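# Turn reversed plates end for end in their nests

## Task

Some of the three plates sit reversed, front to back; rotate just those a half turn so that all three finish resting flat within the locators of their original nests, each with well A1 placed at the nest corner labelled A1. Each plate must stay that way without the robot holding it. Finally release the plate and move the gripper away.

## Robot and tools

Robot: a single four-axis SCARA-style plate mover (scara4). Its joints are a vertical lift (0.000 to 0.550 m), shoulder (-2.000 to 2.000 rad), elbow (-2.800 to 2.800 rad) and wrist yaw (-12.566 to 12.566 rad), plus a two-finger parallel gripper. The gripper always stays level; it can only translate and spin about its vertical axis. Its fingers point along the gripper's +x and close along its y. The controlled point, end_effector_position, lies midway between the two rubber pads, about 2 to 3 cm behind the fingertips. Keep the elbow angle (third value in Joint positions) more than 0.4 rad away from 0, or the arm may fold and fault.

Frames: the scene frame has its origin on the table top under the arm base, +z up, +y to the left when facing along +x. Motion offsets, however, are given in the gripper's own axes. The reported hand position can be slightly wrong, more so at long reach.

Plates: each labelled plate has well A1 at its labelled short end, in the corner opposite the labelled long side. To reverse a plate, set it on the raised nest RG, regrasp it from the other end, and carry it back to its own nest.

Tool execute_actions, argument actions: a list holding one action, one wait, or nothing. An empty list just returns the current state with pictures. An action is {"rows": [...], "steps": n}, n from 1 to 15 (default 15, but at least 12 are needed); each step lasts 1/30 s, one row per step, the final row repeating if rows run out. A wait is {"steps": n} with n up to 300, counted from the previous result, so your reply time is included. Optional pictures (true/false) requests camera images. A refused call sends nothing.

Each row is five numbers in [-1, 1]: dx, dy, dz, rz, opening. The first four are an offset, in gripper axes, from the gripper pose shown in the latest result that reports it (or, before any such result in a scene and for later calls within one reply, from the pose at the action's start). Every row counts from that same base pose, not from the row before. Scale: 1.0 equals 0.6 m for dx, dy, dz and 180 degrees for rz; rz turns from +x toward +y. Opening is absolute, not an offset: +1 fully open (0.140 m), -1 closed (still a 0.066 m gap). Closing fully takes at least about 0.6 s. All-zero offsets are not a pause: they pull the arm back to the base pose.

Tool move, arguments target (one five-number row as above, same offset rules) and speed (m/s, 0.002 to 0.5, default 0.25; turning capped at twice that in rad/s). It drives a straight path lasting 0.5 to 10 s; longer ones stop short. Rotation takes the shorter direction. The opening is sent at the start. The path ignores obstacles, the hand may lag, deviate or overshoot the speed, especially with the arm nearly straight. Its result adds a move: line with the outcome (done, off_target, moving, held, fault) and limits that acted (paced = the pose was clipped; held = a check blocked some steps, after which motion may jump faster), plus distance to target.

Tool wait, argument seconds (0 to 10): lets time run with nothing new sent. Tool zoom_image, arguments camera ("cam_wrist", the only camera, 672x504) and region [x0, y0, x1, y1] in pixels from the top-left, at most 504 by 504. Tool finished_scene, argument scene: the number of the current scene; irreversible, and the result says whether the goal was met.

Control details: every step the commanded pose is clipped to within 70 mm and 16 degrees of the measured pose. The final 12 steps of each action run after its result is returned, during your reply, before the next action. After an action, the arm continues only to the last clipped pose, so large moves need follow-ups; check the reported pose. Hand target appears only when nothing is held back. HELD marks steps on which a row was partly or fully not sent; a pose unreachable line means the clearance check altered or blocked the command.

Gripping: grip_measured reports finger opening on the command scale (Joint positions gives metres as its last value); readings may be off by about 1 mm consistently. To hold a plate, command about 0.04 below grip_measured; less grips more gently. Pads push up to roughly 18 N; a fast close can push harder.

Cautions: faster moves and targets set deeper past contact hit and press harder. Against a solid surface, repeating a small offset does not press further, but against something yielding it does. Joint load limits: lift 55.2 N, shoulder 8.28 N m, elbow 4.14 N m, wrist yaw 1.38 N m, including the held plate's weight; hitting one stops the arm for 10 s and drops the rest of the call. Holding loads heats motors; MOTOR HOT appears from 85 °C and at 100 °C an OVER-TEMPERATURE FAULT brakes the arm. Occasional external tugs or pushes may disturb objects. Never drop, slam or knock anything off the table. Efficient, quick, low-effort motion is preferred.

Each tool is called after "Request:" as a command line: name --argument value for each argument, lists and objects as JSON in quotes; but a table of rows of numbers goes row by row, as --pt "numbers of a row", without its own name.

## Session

Request:
execute_actions --actions '[]'

Scene clock: 0.00 s of 12600.00 s.
end_effector_position=(+0.5717, -0.1144, +0.0880) grip_measured=+1.00 end_effector_quat_wxyz=(+1.000, +0.000, +0.000, -0.010)
Joint positions: [ 0.083  0.476  1.127 -1.623  0.14 ]
Hand target: +0.572, -0.114, +0.088; +1.000, +0.000, +0.000, -0.010

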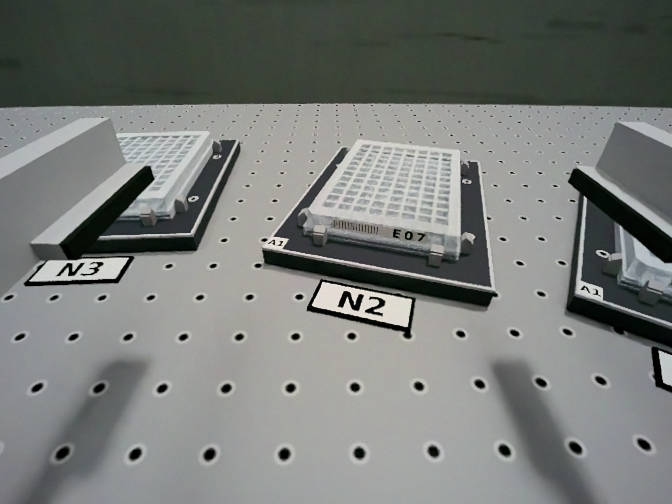

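Request:
move --target '[-0.13, 0, 0.36, 0, 1]' --speed 0.45

Scene clock: 2.17 s of 12600.00 s.
end_effector_position=(+0.4937, -0.1129, +0.3040) grip_measured=+1.00 end_effector_quat_wxyz=(+1.000, +0.000, +0.000, -0.010)
Joint positions: [ 0.299  0.434  0.817 -1.272  0.14 ]
Hand target: +0.494, -0.113, +0.304; +1.000, +0.000, +0.000, -0.010
Off the commanded pose: 0.000 m, 0 deg.
Kept back: nothing.
move: done; limits=paced

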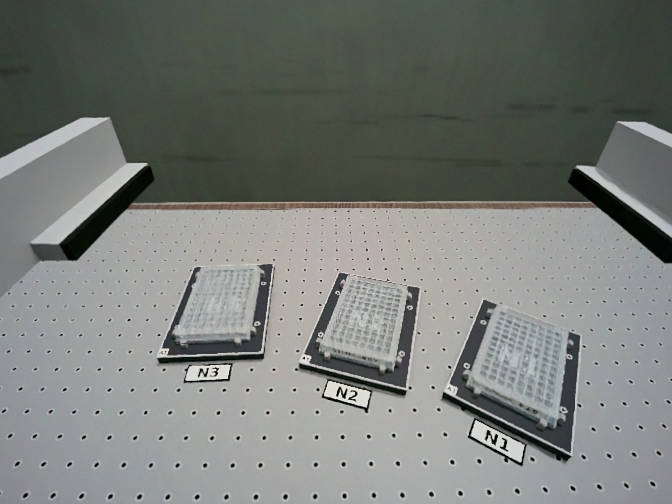

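Request:
zoom_image --camera "cam_wrist" --region '[140, 240, 600, 480]'

Region (140, 240, 600, 480) of cam_wrist's 672x504 image, scaled by 1.096, with more detail than that image has; it fills the top 263 rows of this view, and the rest is white.

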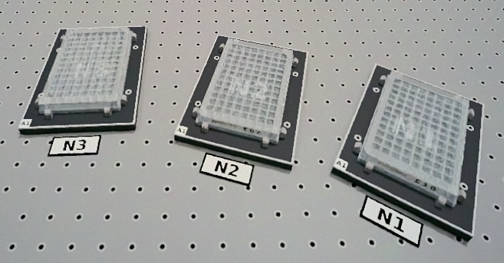

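Request:
zoom_image --camera "cam_wrist" --region '[420, 280, 600, 480]'

Region (420, 280, 600, 480) of cam_wrist's 672x504 image, scaled by 2.520, with more detail than that image has; it fills the left 454 columns of this view, and the rest is white.

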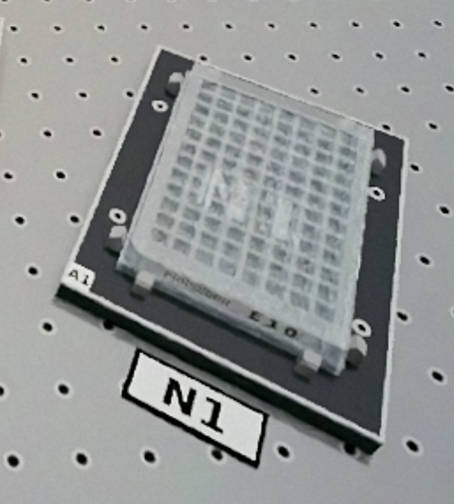

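Request:
zoom_image --camera "cam_wrist" --region '[140, 250, 300, 390]'

Region (140, 250, 300, 390) of cam_wrist's 672x504 image, scaled by 3.150, with more detail than that image has; it fills the top 441 rows of this view, and the rest is white.

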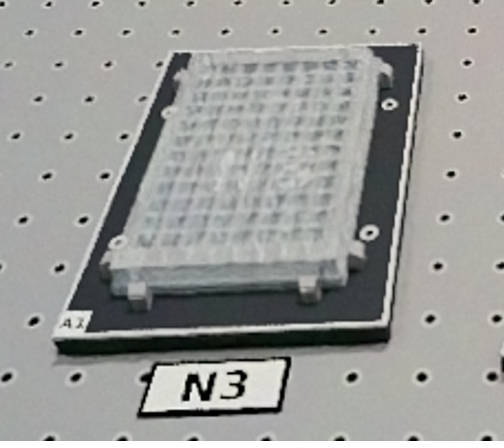

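Request:
move --target '[0.2062, 0.2638, -0.3042, 0.0314, 1]' --speed 0.45

Scene clock: 7.80 s of 12600.00 s.
end_effector_position=(+0.6204, +0.0430, +0.1215) grip_measured=+1.00 end_effector_quat_wxyz=(+0.999, +0.000, +0.000, +0.039)
Joint positions: [ 0.116  0.941  1.257 -2.119  0.14 ]
Hand target: +0.620, +0.043, +0.122; +0.999, +0.000, +0.000, +0.039
Off the commanded pose: 0.000 m, 0 deg.
Kept back: nothing.
After step 90, 1.50 s passed at rest.
move: done

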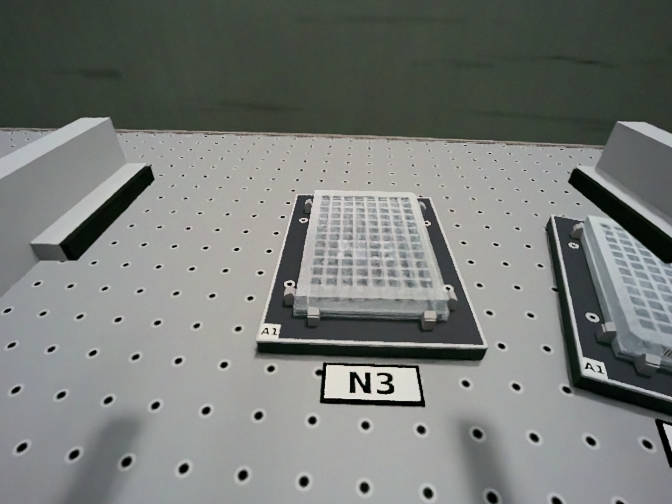

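Request:
move --target '[0.1758, -0.0237, -0.1025, -0.0137, 1]' --speed 0.3

Scene clock: 11.37 s of 12600.00 s.
end_effector_position=(+0.7267, +0.0372, +0.0599) grip_measured=+1.00 end_effector_quat_wxyz=(+1.000, +0.000, +0.000, +0.018)
Joint positions: [ 0.055  0.674  1.831 -2.469  0.14 ]
Hand target: +0.727, +0.037, +0.060; +1.000, +0.000, +0.000, +0.018
Off the commanded pose: 0.000 m, 0 deg.
Kept back: nothing.
move: done

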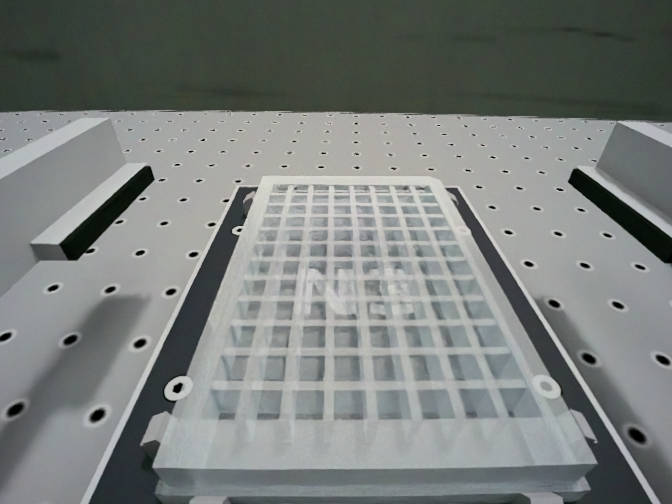

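Request:
move --target '[0, 0.0028, -0.05, 0, -0.30]' --speed 0.06

Scene clock: 13.97 s of 12600.00 s.
end_effector_position=(+0.7267, +0.0388, +0.0299) grip_measured=-0.30 end_effector_quat_wxyz=(+1.000, +0.000, +0.000, +0.018)
Joint positions: [ 0.025  0.678  1.832 -2.473  0.092]
Hand target: +0.727, +0.039, +0.030; +1.000, +0.000, +0.000, +0.018
Off the commanded pose: 0.000 m, 0 deg.
Kept back: nothing.
move: done

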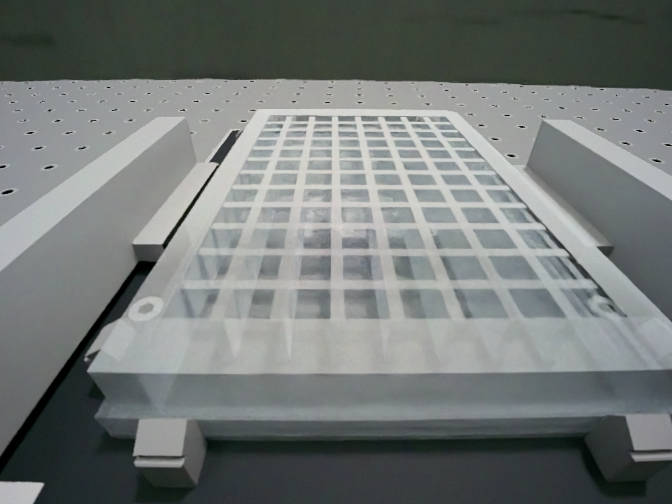

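Request:
execute_actions --actions '[{"rows": [[0.005, 0, 0, 0, -0.42]], "steps": 15}]'

Request:
execute_actions --actions '[{"rows": [[0, 0, 0, 0, -0.42], [0, 0, 0, 0, -0.42], [0, 0, 0, 0, -0.42], [0, 0, 0, 0, -0.52]], "steps": 15}]'

Request:
execute_actions --actions '[{"steps": 25}]' --pictures true

Scene clock: 15.23 s of 12600.00 s.
end_effector_position=(+0.7296, +0.0390, +0.0299) grip_measured=-0.42 end_effector_quat_wxyz=(+1.000, +0.000, +0.000, +0.018)
Joint positions: [ 0.025  0.669  1.851 -2.483  0.087]
Steps of this call (steps 1 to 35: nothing new was sent; steps 36 to 38: the first 3 steps of this action). Readings (end_effector_position):
36: (+0.7269, +0.0388, +0.0299)
37: (+0.7287, +0.0391, +0.0299)
38: the state above

Scene clock: 15.73 s of 12600.00 s.
end_effector_position=(+0.7297, +0.0390, +0.0299) grip_measured=-0.42 end_effector_quat_wxyz=(+1.000, +0.000, +0.000, +0.018)
Joint positions: [ 0.025  0.669  1.851 -2.483  0.087]
Off your previous action's commanded pose: 0.000 m, 0 deg at its last step (step 12 of this call).
Steps of this call (steps 1 to 12: the last 12 steps of your previous action; steps 13 to 15: the first 3 steps of this action, its rows measured from where the robot was after step 12). Readings (end_effector_position):
12: (+0.7297, +0.0390, +0.0299)
13: (+0.7297, +0.0390, +0.0299)
14: (+0.7297, +0.0390, +0.0299)
15: the state above

Scene clock: 16.57 s of 12600.00 s.
end_effector_position=(+0.7297, +0.0390, +0.0299) grip_measured=-0.48 end_effector_quat_wxyz=(+1.000, +0.000, +0.000, +0.018)
Joint positions: [ 0.025  0.669  1.851 -2.483  0.085]
Hand target: +0.730, +0.039, +0.030; +1.000, +0.000, +0.000, +0.018
Off the commanded pose: 0.000 m, 0 deg.
Kept back: nothing.
Steps of this call (steps 1 to 12: the last 12 steps of your previous action; steps 13 to 25: nothing new was sent). Readings (end_effector_position):
1: (+0.7297, +0.0390, +0.0299)
2: (+0.7297, +0.0390, +0.0299)
4: (+0.7297, +0.0390, +0.0299)
8: (+0.7297, +0.0390, +0.0299)
25: the state above

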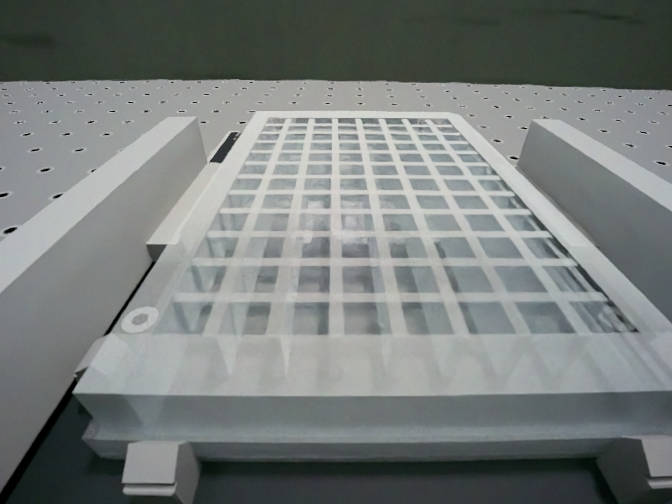

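Request:
move --target '[0, 0, 0.06, 0, -0.52]' --speed 0.12

Request:
move --target '[-0.3667, 0, -0.06, 0, -0.52]' --speed 0.3

Request:
move --target '[0, 0, -0.0165, 0, -0.52]' --speed 0.03

Scene clock: 18.40 s of 12600.00 s.
end_effector_position=(+0.7297, +0.0390, +0.0659) grip_measured=-0.48 end_effector_quat_wxyz=(+1.000, +0.000, +0.000, +0.018)
Joint positions: [ 0.061  0.669  1.851 -2.483  0.085]
Hand target: +0.730, +0.039, +0.066; +1.000, +0.000, +0.000, +0.018
Off the commanded pose: 0.000 m, 0 deg.
Kept back: nothing.
move: done

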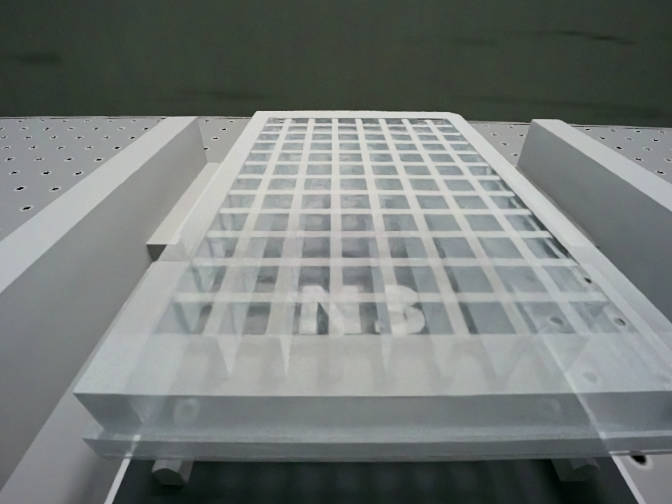

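Scene clock: 19.57 s of 12600.00 s.
end_effector_position=(+0.5097, +0.0307, +0.0299) grip_measured=-0.48 end_effector_quat_wxyz=(+1.000, +0.000, +0.000, +0.018)
Joint positions: [ 0.025  1.131  0.76  -1.855  0.085]
Hand target: +0.510, +0.031, +0.030; +1.000, +0.000, +0.000, +0.018
Off the commanded pose: 0.000 m, 0 deg.
Kept back: nothing.
move: done

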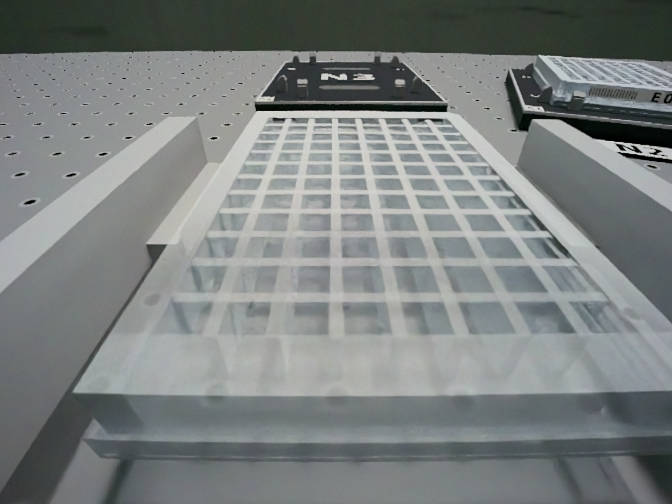

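Scene clock: 20.27 s of 12600.00 s.
end_effector_position=(+0.5097, +0.0307, +0.0199) grip_measured=-0.48 end_effector_quat_wxyz=(+1.000, +0.000, +0.000, +0.018)
Joint positions: [ 0.015  1.131  0.76  -1.855  0.085]
Hand target: +0.510, +0.031, +0.020; +1.000, +0.000, +0.000, +0.018
Off the commanded pose: 0.000 m, 0 deg.
Kept back: nothing.
move: done

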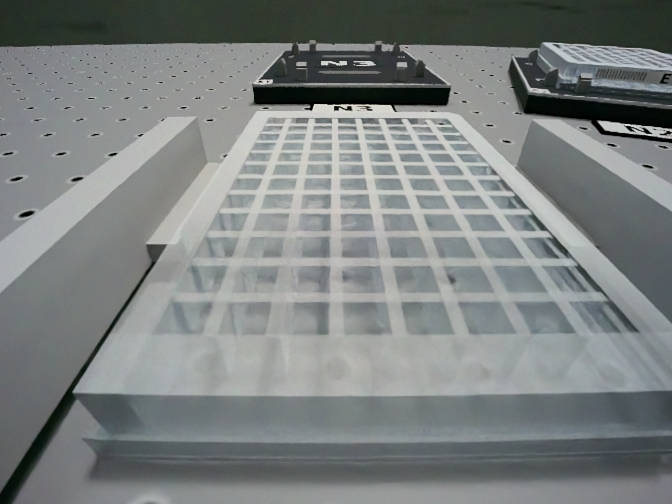

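Request:
execute_actions --actions '[{"rows": [[0, 0, -0.002, 0, -0.52]], "steps": 15}]'

Request:
execute_actions --actions '[{"steps": 18}]'

Scene clock: 20.80 s of 12600.00 s.
end_effector_position=(+0.5097, +0.0307, +0.0186) grip_measured=-0.48 end_effector_quat_wxyz=(+1.000, +0.000, +0.000, +0.018)
Joint positions: [ 0.014  1.131  0.76  -1.855  0.085]
Steps of this call (steps 1 to 13: nothing new was sent; steps 14 to 16: the first 3 steps of this action). Readings (end_effector_position):
14: (+0.5097, +0.0307, +0.0198)
15: (+0.5097, +0.0307, +0.0188)
16: the state above

Scene clock: 21.40 s of 12600.00 s.
end_effector_position=(+0.5097, +0.0307, +0.0187) grip_measured=-0.48 end_effector_quat_wxyz=(+1.000, +0.000, +0.000, +0.018)
Joint positions: [ 0.014  1.131  0.76  -1.855  0.085]
Hand target: +0.510, +0.031, +0.019; +1.000, +0.000, +0.000, +0.018
Off the commanded pose: 0.000 m, 0 deg.
Kept back: nothing.
Steps of this call (steps 1 to 12: the last 12 steps of your previous action; steps 13 to 18: nothing new was sent). Readings (end_effector_position):
1: (+0.5097, +0.0307, +0.0187)
2: (+0.5097, +0.0307, +0.0187)
4: (+0.5097, +0.0307, +0.0187)
8: (+0.5097, +0.0307, +0.0187)
18: the state above

Request:
execute_actions --actions '[{"rows": [[0, 0, -0.002, 0, -0.52]], "steps": 15}]'

Request:
execute_actions --actions '[{"steps": 18}]'

Scene clock: 21.73 s of 12600.00 s.
end_effector_position=(+0.5097, +0.0307, +0.0178) grip_measured=-0.48 end_effector_quat_wxyz=(+1.000, +0.000, +0.000, +0.018)
Joint positions: [ 0.013  1.131  0.76  -1.855  0.085]
Steps of this call (steps 1 to 7: nothing new was sent; steps 8 to 10: the first 3 steps of this action). Readings (end_effector_position):
8: (+0.5097, +0.0307, +0.0186)
9: (+0.5097, +0.0307, +0.0176)
10: the state above

Scene clock: 22.33 s of 12600.00 s.
end_effector_position=(+0.5097, +0.0307, +0.0178) grip_measured=-0.48 end_effector_quat_wxyz=(+1.000, +0.000, +0.000, +0.018)
Joint positions: [ 0.013  1.131  0.76  -1.855  0.085]
Hand target: +0.510, +0.031, +0.017; +1.000, +0.000, +0.000, +0.018
Off the commanded pose: 0.000 m, 0 deg.
Kept back: nothing.
Steps of this call (steps 1 to 12: the last 12 steps of your previous action; steps 13 to 18: nothing new was sent). Readings (end_effector_position):
1: (+0.5097, +0.0307, +0.0178)
2: (+0.5097, +0.0307, +0.0178)
4: (+0.5097, +0.0307, +0.0178)
8: (+0.5097, +0.0307, +0.0178)
18: the state above

Request:
execute_actions --actions '[{"rows": [[0, 0, 0, 0, 0.0]], "steps": 15}]'

Request:
move --target '[0, 0, 0.067, 0, 0.0]' --speed 0.12

Request:
move --target '[0, 0, 0, 0.998, 0.0]' --speed 0.5

Scene clock: 22.93 s of 12600.00 s.
end_effector_position=(+0.5097, +0.0307, +0.0178) grip_measured=-0.21 end_effector_quat_wxyz=(+1.000, +0.000, +0.000, +0.018)
Joint positions: [ 0.013  1.131  0.76  -1.855  0.095]
Steps of this call (steps 1 to 15: nothing new was sent; steps 16 to 18: the first 3 steps of this action). Readings (end_effector_position):
16: (+0.5097, +0.0307, +0.0178)
17: (+0.5097, +0.0307, +0.0178)
18: the state above

Scene clock: 24.07 s of 12600.00 s.
end_effector_position=(+0.5097, +0.0307, +0.0580) grip_measured=+0.00 end_effector_quat_wxyz=(+1.000, +0.000, +0.000, +0.018)
Joint positions: [ 0.053  1.131  0.76  -1.855  0.103]
Hand target: +0.510, +0.031, +0.058; +1.000, +0.000, +0.000, +0.018
Off your previous action's commanded pose: 0.000 m, 0 deg at its last step (step 12 of this call).
Off the commanded pose: 0.000 m, 0 deg.
Kept back: nothing.
move: done

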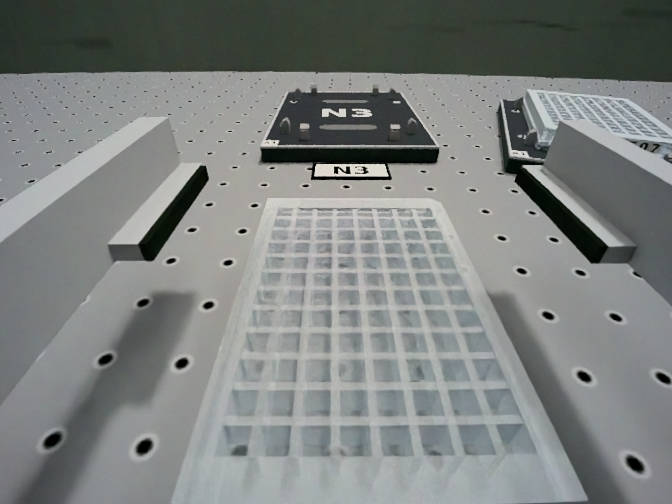

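Scene clock: 27.63 s of 12600.00 s.
end_effector_position=(+0.5098, +0.0312, +0.0580) grip_measured=+0.00 end_effector_quat_wxyz=(-0.015, +0.000, +0.000, +1.000)
Joint positions: [0.053 0.456 2.311 0.405 0.103]
Hand target: +0.510, +0.031, +0.058; -0.015, +0.000, +0.000, +1.000
Off the commanded pose: 0.000 m, 0 deg.
Kept back: nothing.
move: done

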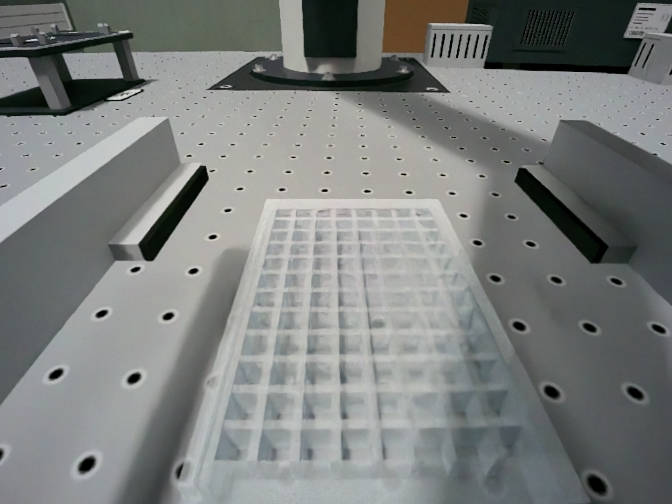

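Request:
execute_actions --actions '[]'

Scene clock: 29.43 s of 12600.00 s.
end_effector_position=(+0.5098, +0.0312, +0.0580) grip_measured=+0.00 end_effector_quat_wxyz=(-0.015, +0.000, +0.000, +1.000)
Joint positions: [0.053 0.456 2.311 0.405 0.103]
Hand target: +0.510, +0.031, +0.058; -0.015, +0.000, +0.000, +1.000
Off the commanded pose: 0.000 m, 0 deg.
Kept back: nothing.
Steps of this call (steps 1 to 54: nothing new was sent). Readings (end_effector_position):
1: (+0.5098, +0.0312, +0.0580)
2: (+0.5098, +0.0312, +0.0580)
4: (+0.5098, +0.0312, +0.0580)
8: (+0.5098, +0.0312, +0.0580)
54: the state above

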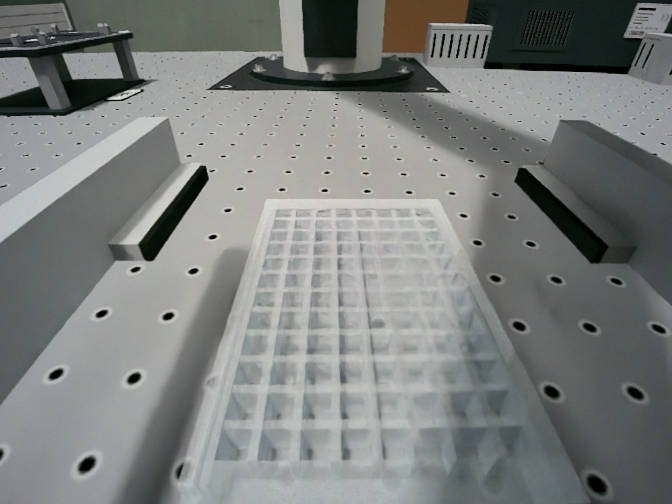

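Request:
move --target '[0, 0, -0.067, 0, 0.0]' --speed 0.1

Scene clock: 30.40 s of 12600.00 s.
end_effector_position=(+0.5098, +0.0312, +0.0178) grip_measured=+0.00 end_effector_quat_wxyz=(-0.015, +0.000, +0.000, +1.000)
Joint positions: [0.013 0.456 2.311 0.405 0.103]
Hand target: +0.510, +0.031, +0.018; -0.015, +0.000, +0.000, +1.000
Off the commanded pose: 0.000 m, 0 deg.
Kept back: nothing.
move: done

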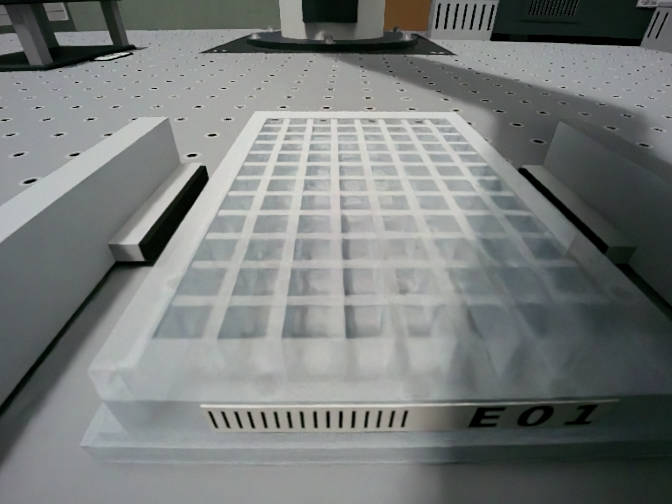

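Request:
execute_actions --actions '[{"rows": [[0, 0, 0, 0, -0.42]], "steps": 15}]'

Scene clock: 30.73 s of 12600.00 s.
end_effector_position=(+0.5098, +0.0312, +0.0178) grip_measured=-0.27 end_effector_quat_wxyz=(-0.015, +0.000, +0.000, +1.000)
Joint positions: [0.013 0.456 2.311 0.405 0.093]
Steps of this call (steps 1 to 7: nothing new was sent; steps 8 to 10: the first 3 steps of this action). Readings (end_effector_position):
8: (+0.5098, +0.0312, +0.0178)
9: (+0.5098, +0.0312, +0.0178)
10: the state above

Request:
move --target '[0, 0, 0, 0, -0.52]' --speed 0.05

Scene clock: 31.63 s of 12600.00 s.
end_effector_position=(+0.5098, +0.0312, +0.0178) grip_measured=-0.48 end_effector_quat_wxyz=(-0.015, +0.000, +0.000, +1.000)
Joint positions: [0.013 0.456 2.311 0.405 0.085]
Hand target: +0.510, +0.031, +0.018; -0.015, +0.000, +0.000, +1.000
Off your previous action's commanded pose: 0.000 m, 0 deg at its last step (step 12 of this call).
Off the commanded pose: 0.000 m, 0 deg.
Kept back: nothing.
move: done

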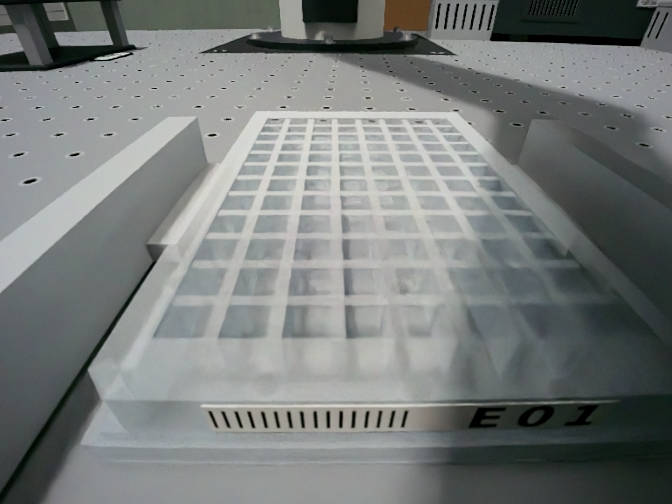

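Request:
zoom_image --camera "cam_wrist" --region '[84, 90, 588, 504]'

Region (84, 90, 588, 504) of cam_wrist's 672x504 image, scaled by 1.000; it fills the top 414 rows of this view, and the rest is white.

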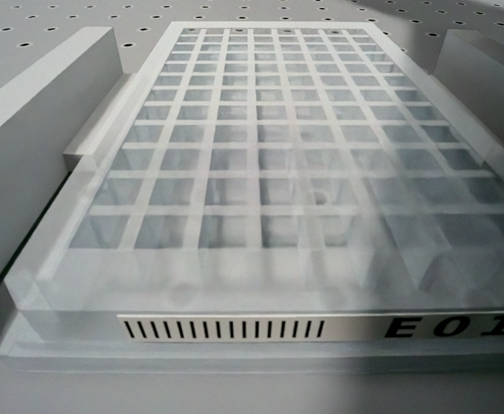

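Request:
move --target '[0, 0, 0.0953, 0, -0.52]' --speed 0.2

Scene clock: 35.93 s of 12600.00 s.
end_effector_position=(+0.5098, +0.0312, +0.0750) grip_measured=-0.48 end_effector_quat_wxyz=(-0.015, +0.000, +0.000, +1.000)
Joint positions: [0.07  0.456 2.311 0.405 0.085]
Hand target: +0.510, +0.031, +0.075; -0.015, +0.000, +0.000, +1.000
Off the commanded pose: 0.000 m, 0 deg.
Kept back: nothing.
After step 90, 0.57 s passed at rest.
move: done

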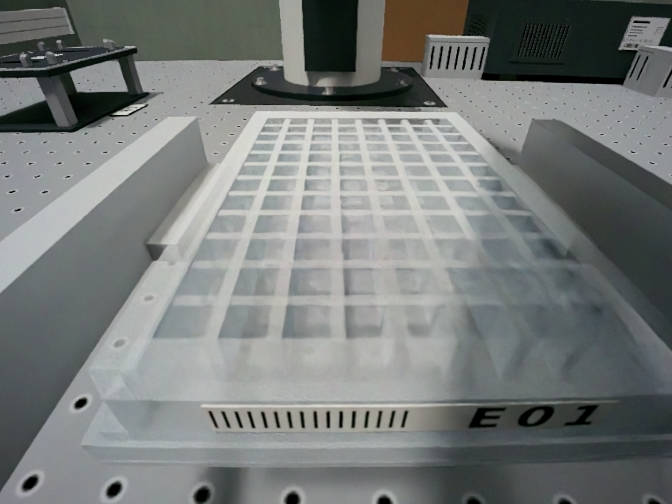

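Request:
move --target '[-0.3709, -0.002, 0, -0.998, -0.52]' --speed 0.5

Scene clock: 41.30 s of 12600.00 s.
end_effector_position=(+0.7322, +0.0393, +0.0750) grip_measured=-0.48 end_effector_quat_wxyz=(+1.000, +0.000, +0.000, +0.019)
Joint positions: [ 0.07   0.662  1.867 -2.492  0.085]
Hand target: +0.732, +0.039, +0.075; +1.000, +0.000, +0.000, +0.018
Off the commanded pose: 0.000 m, 0 deg.
Kept back: nothing.
move: done

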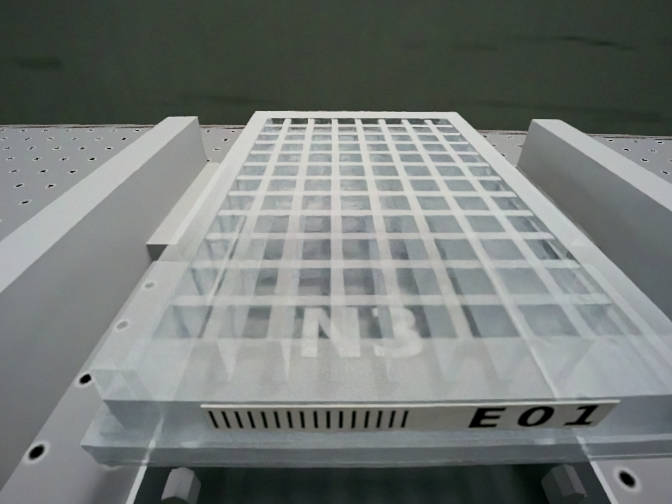

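Request:
move --target '[0, 0, -0.0692, 0, -0.52]' --speed 0.08

Scene clock: 47.67 s of 12600.00 s.
end_effector_position=(+0.7320, +0.0392, +0.0336) grip_measured=-0.48 end_effector_quat_wxyz=(+1.000, +0.000, +0.000, +0.019)
Joint positions: [ 0.029  0.662  1.866 -2.491  0.085]
Hand target: +0.732, +0.039, +0.033; +1.000, +0.000, +0.000, +0.019
Off the commanded pose: 0.000 m, 0 deg.
Kept back: nothing.
After step 90, 2.57 s passed at rest.
move: done

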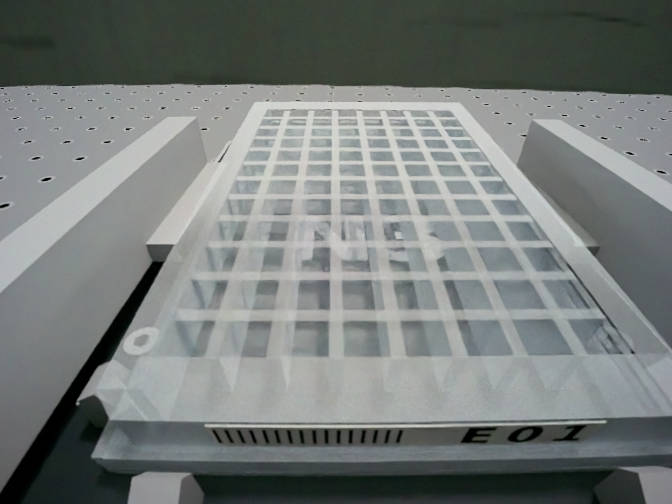

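Request:
zoom_image --camera "cam_wrist" --region '[84, 0, 588, 504]'

Region (84, 0, 588, 504) of cam_wrist's 672x504 image, scaled by 1.000.

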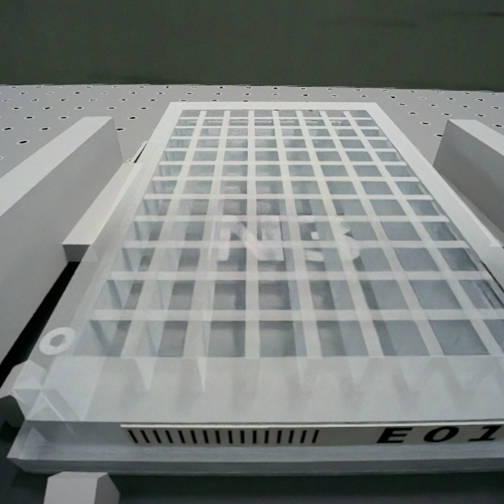

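Request:
move --target '[-0.0045, 0, 0, 0, -0.52]' --speed 0.01

Scene clock: 52.10 s of 12600.00 s.
end_effector_position=(+0.7297, +0.0391, +0.0336) grip_measured=-0.48 end_effector_quat_wxyz=(+1.000, +0.000, +0.000, +0.019)
Joint positions: [ 0.029  0.669  1.852 -2.483  0.085]
Hand target: +0.729, +0.039, +0.034; +1.000, +0.000, +0.000, +0.019
Off the commanded pose: 0.000 m, 0 deg.
Kept back: nothing.
After step 90, 0.73 s passed at rest.
move: done

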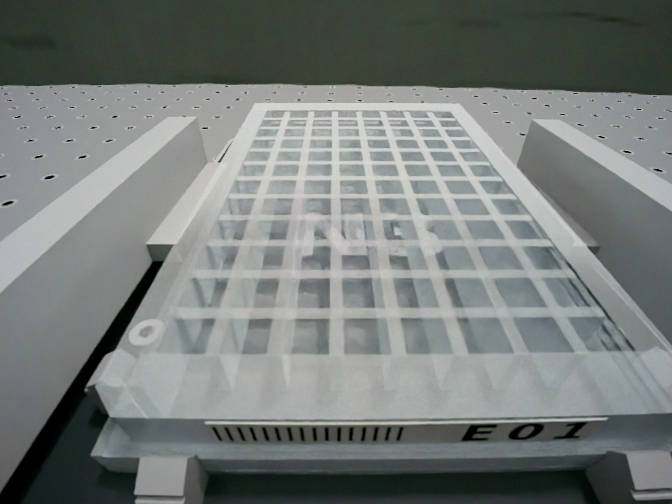

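Request:
zoom_image --camera "cam_wrist" --region '[84, 60, 588, 504]'

Region (84, 60, 588, 504) of cam_wrist's 672x504 image, scaled by 1.000; it fills the top 444 rows of this view, and the rest is white.

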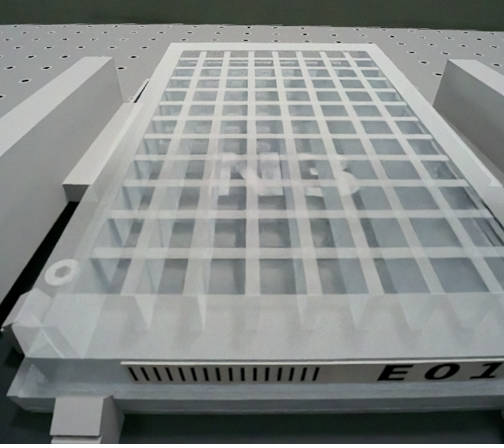

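Request:
move --target '[0, 0, 0, 0, 0.0]' --speed 0.05

Scene clock: 53.70 s of 12600.00 s.
end_effector_position=(+0.7298, +0.0390, +0.0336) grip_measured=+0.00 end_effector_quat_wxyz=(+1.000, +0.000, +0.000, +0.019)
Joint positions: [ 0.029  0.668  1.852 -2.483  0.103]
Hand target: +0.730, +0.039, +0.034; +1.000, +0.000, +0.000, +0.019
Off the commanded pose: 0.000 m, 0 deg.
Kept back: nothing.
move: done

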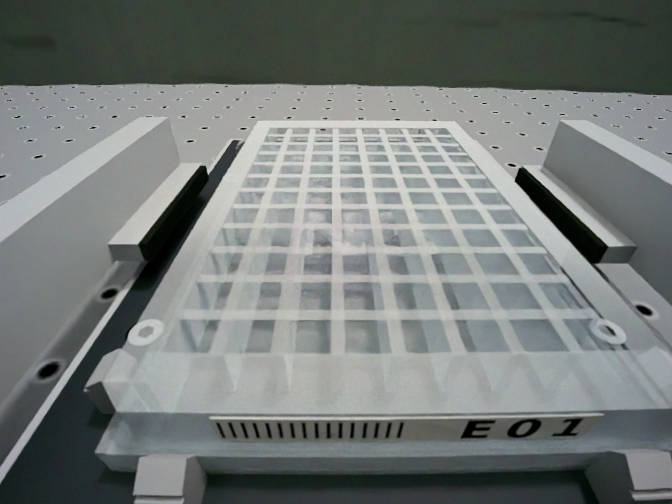

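Request:
move --target '[-0.17, 0, 0.15, 0, 1]' --speed 0.3

Scene clock: 55.20 s of 12600.00 s.
end_effector_position=(+0.6278, +0.0351, +0.1237) grip_measured=+1.00 end_effector_quat_wxyz=(+1.000, +0.000, +0.000, +0.018)
Joint positions: [ 0.119  0.919  1.29  -2.173  0.14 ]
Hand target: +0.628, +0.035, +0.124; +1.000, +0.000, +0.000, +0.019
Off the commanded pose: 0.000 m, 0 deg.
Kept back: nothing.
move: done

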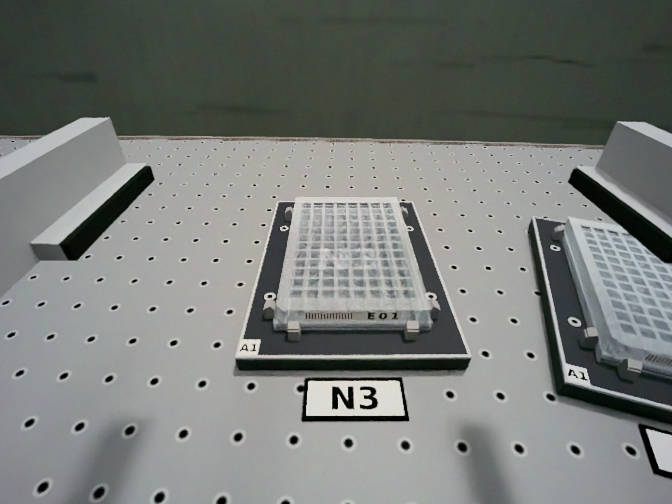

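Request:
zoom_image --camera "cam_wrist" --region '[220, 180, 490, 380]'

Region (220, 180, 490, 380) of cam_wrist's 672x504 image, scaled by 1.867, with more detail than that image has; it fills the top 373 rows of this view, and the rest is white.

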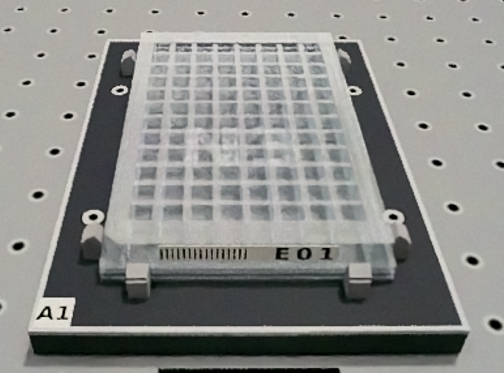

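Request:
move --target '[-0.17, 0, 0.03, -0.111, 1]' --speed 0.3

Scene clock: 57.27 s of 12600.00 s.
end_effector_position=(+0.5257, +0.0313, +0.1417) grip_measured=+1.00 end_effector_quat_wxyz=(+0.988, +0.000, +0.000, -0.155)
Joint positions: [ 0.137  1.291  0.903 -2.505  0.14 ]
Hand target: +0.526, +0.031, +0.142; +0.988, +0.000, +0.000, -0.155
Off the commanded pose: 0.000 m, 0 deg.
Kept back: nothing.
move: done

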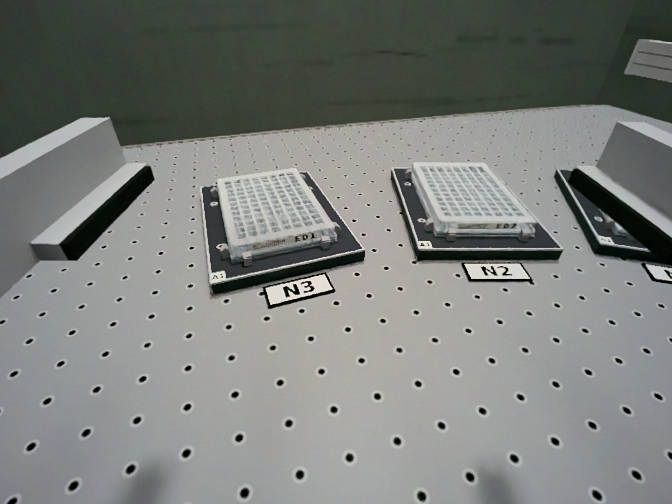

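Request:
zoom_image --camera "cam_wrist" --region '[380, 150, 672, 290]'

Region (380, 150, 672, 290) of cam_wrist's 672x504 image, scaled by 1.726, with more detail than that image has; it fills the top 242 rows of this view, and the rest is white.

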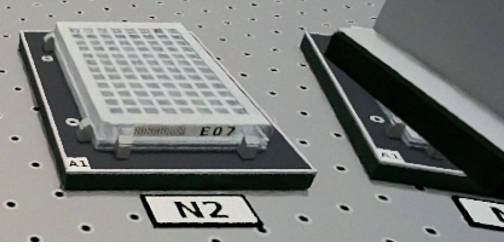

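Request:
move --target '[0, 0, 0, -0.11, 1]' --speed 0.3

Scene clock: 59.10 s of 12600.00 s.
end_effector_position=(+0.5258, +0.0314, +0.1417) grip_measured=+1.00 end_effector_quat_wxyz=(+0.947, +0.000, +0.000, -0.322)
Joint positions: [ 0.137  1.361  1.068 -3.085  0.14 ]
Hand target: +0.526, +0.031, +0.142; +0.947, +0.000, +0.000, -0.323
Off the commanded pose: 0.000 m, 0 deg.
Kept back: nothing.
move: done

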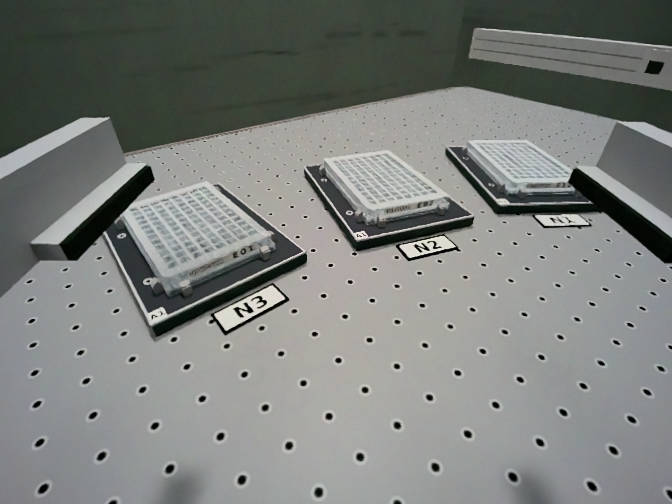

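Request:
zoom_image --camera "cam_wrist" --region '[430, 125, 630, 235]'

Region (430, 125, 630, 235) of cam_wrist's 672x504 image, scaled by 2.520, with more detail than that image has; it fills the top 277 rows of this view, and the rest is white.

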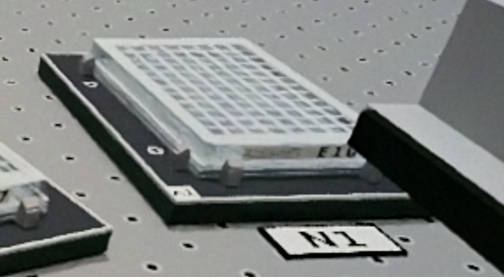

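Request:
finished_scene --scene 2

The scene is finished: the task was done.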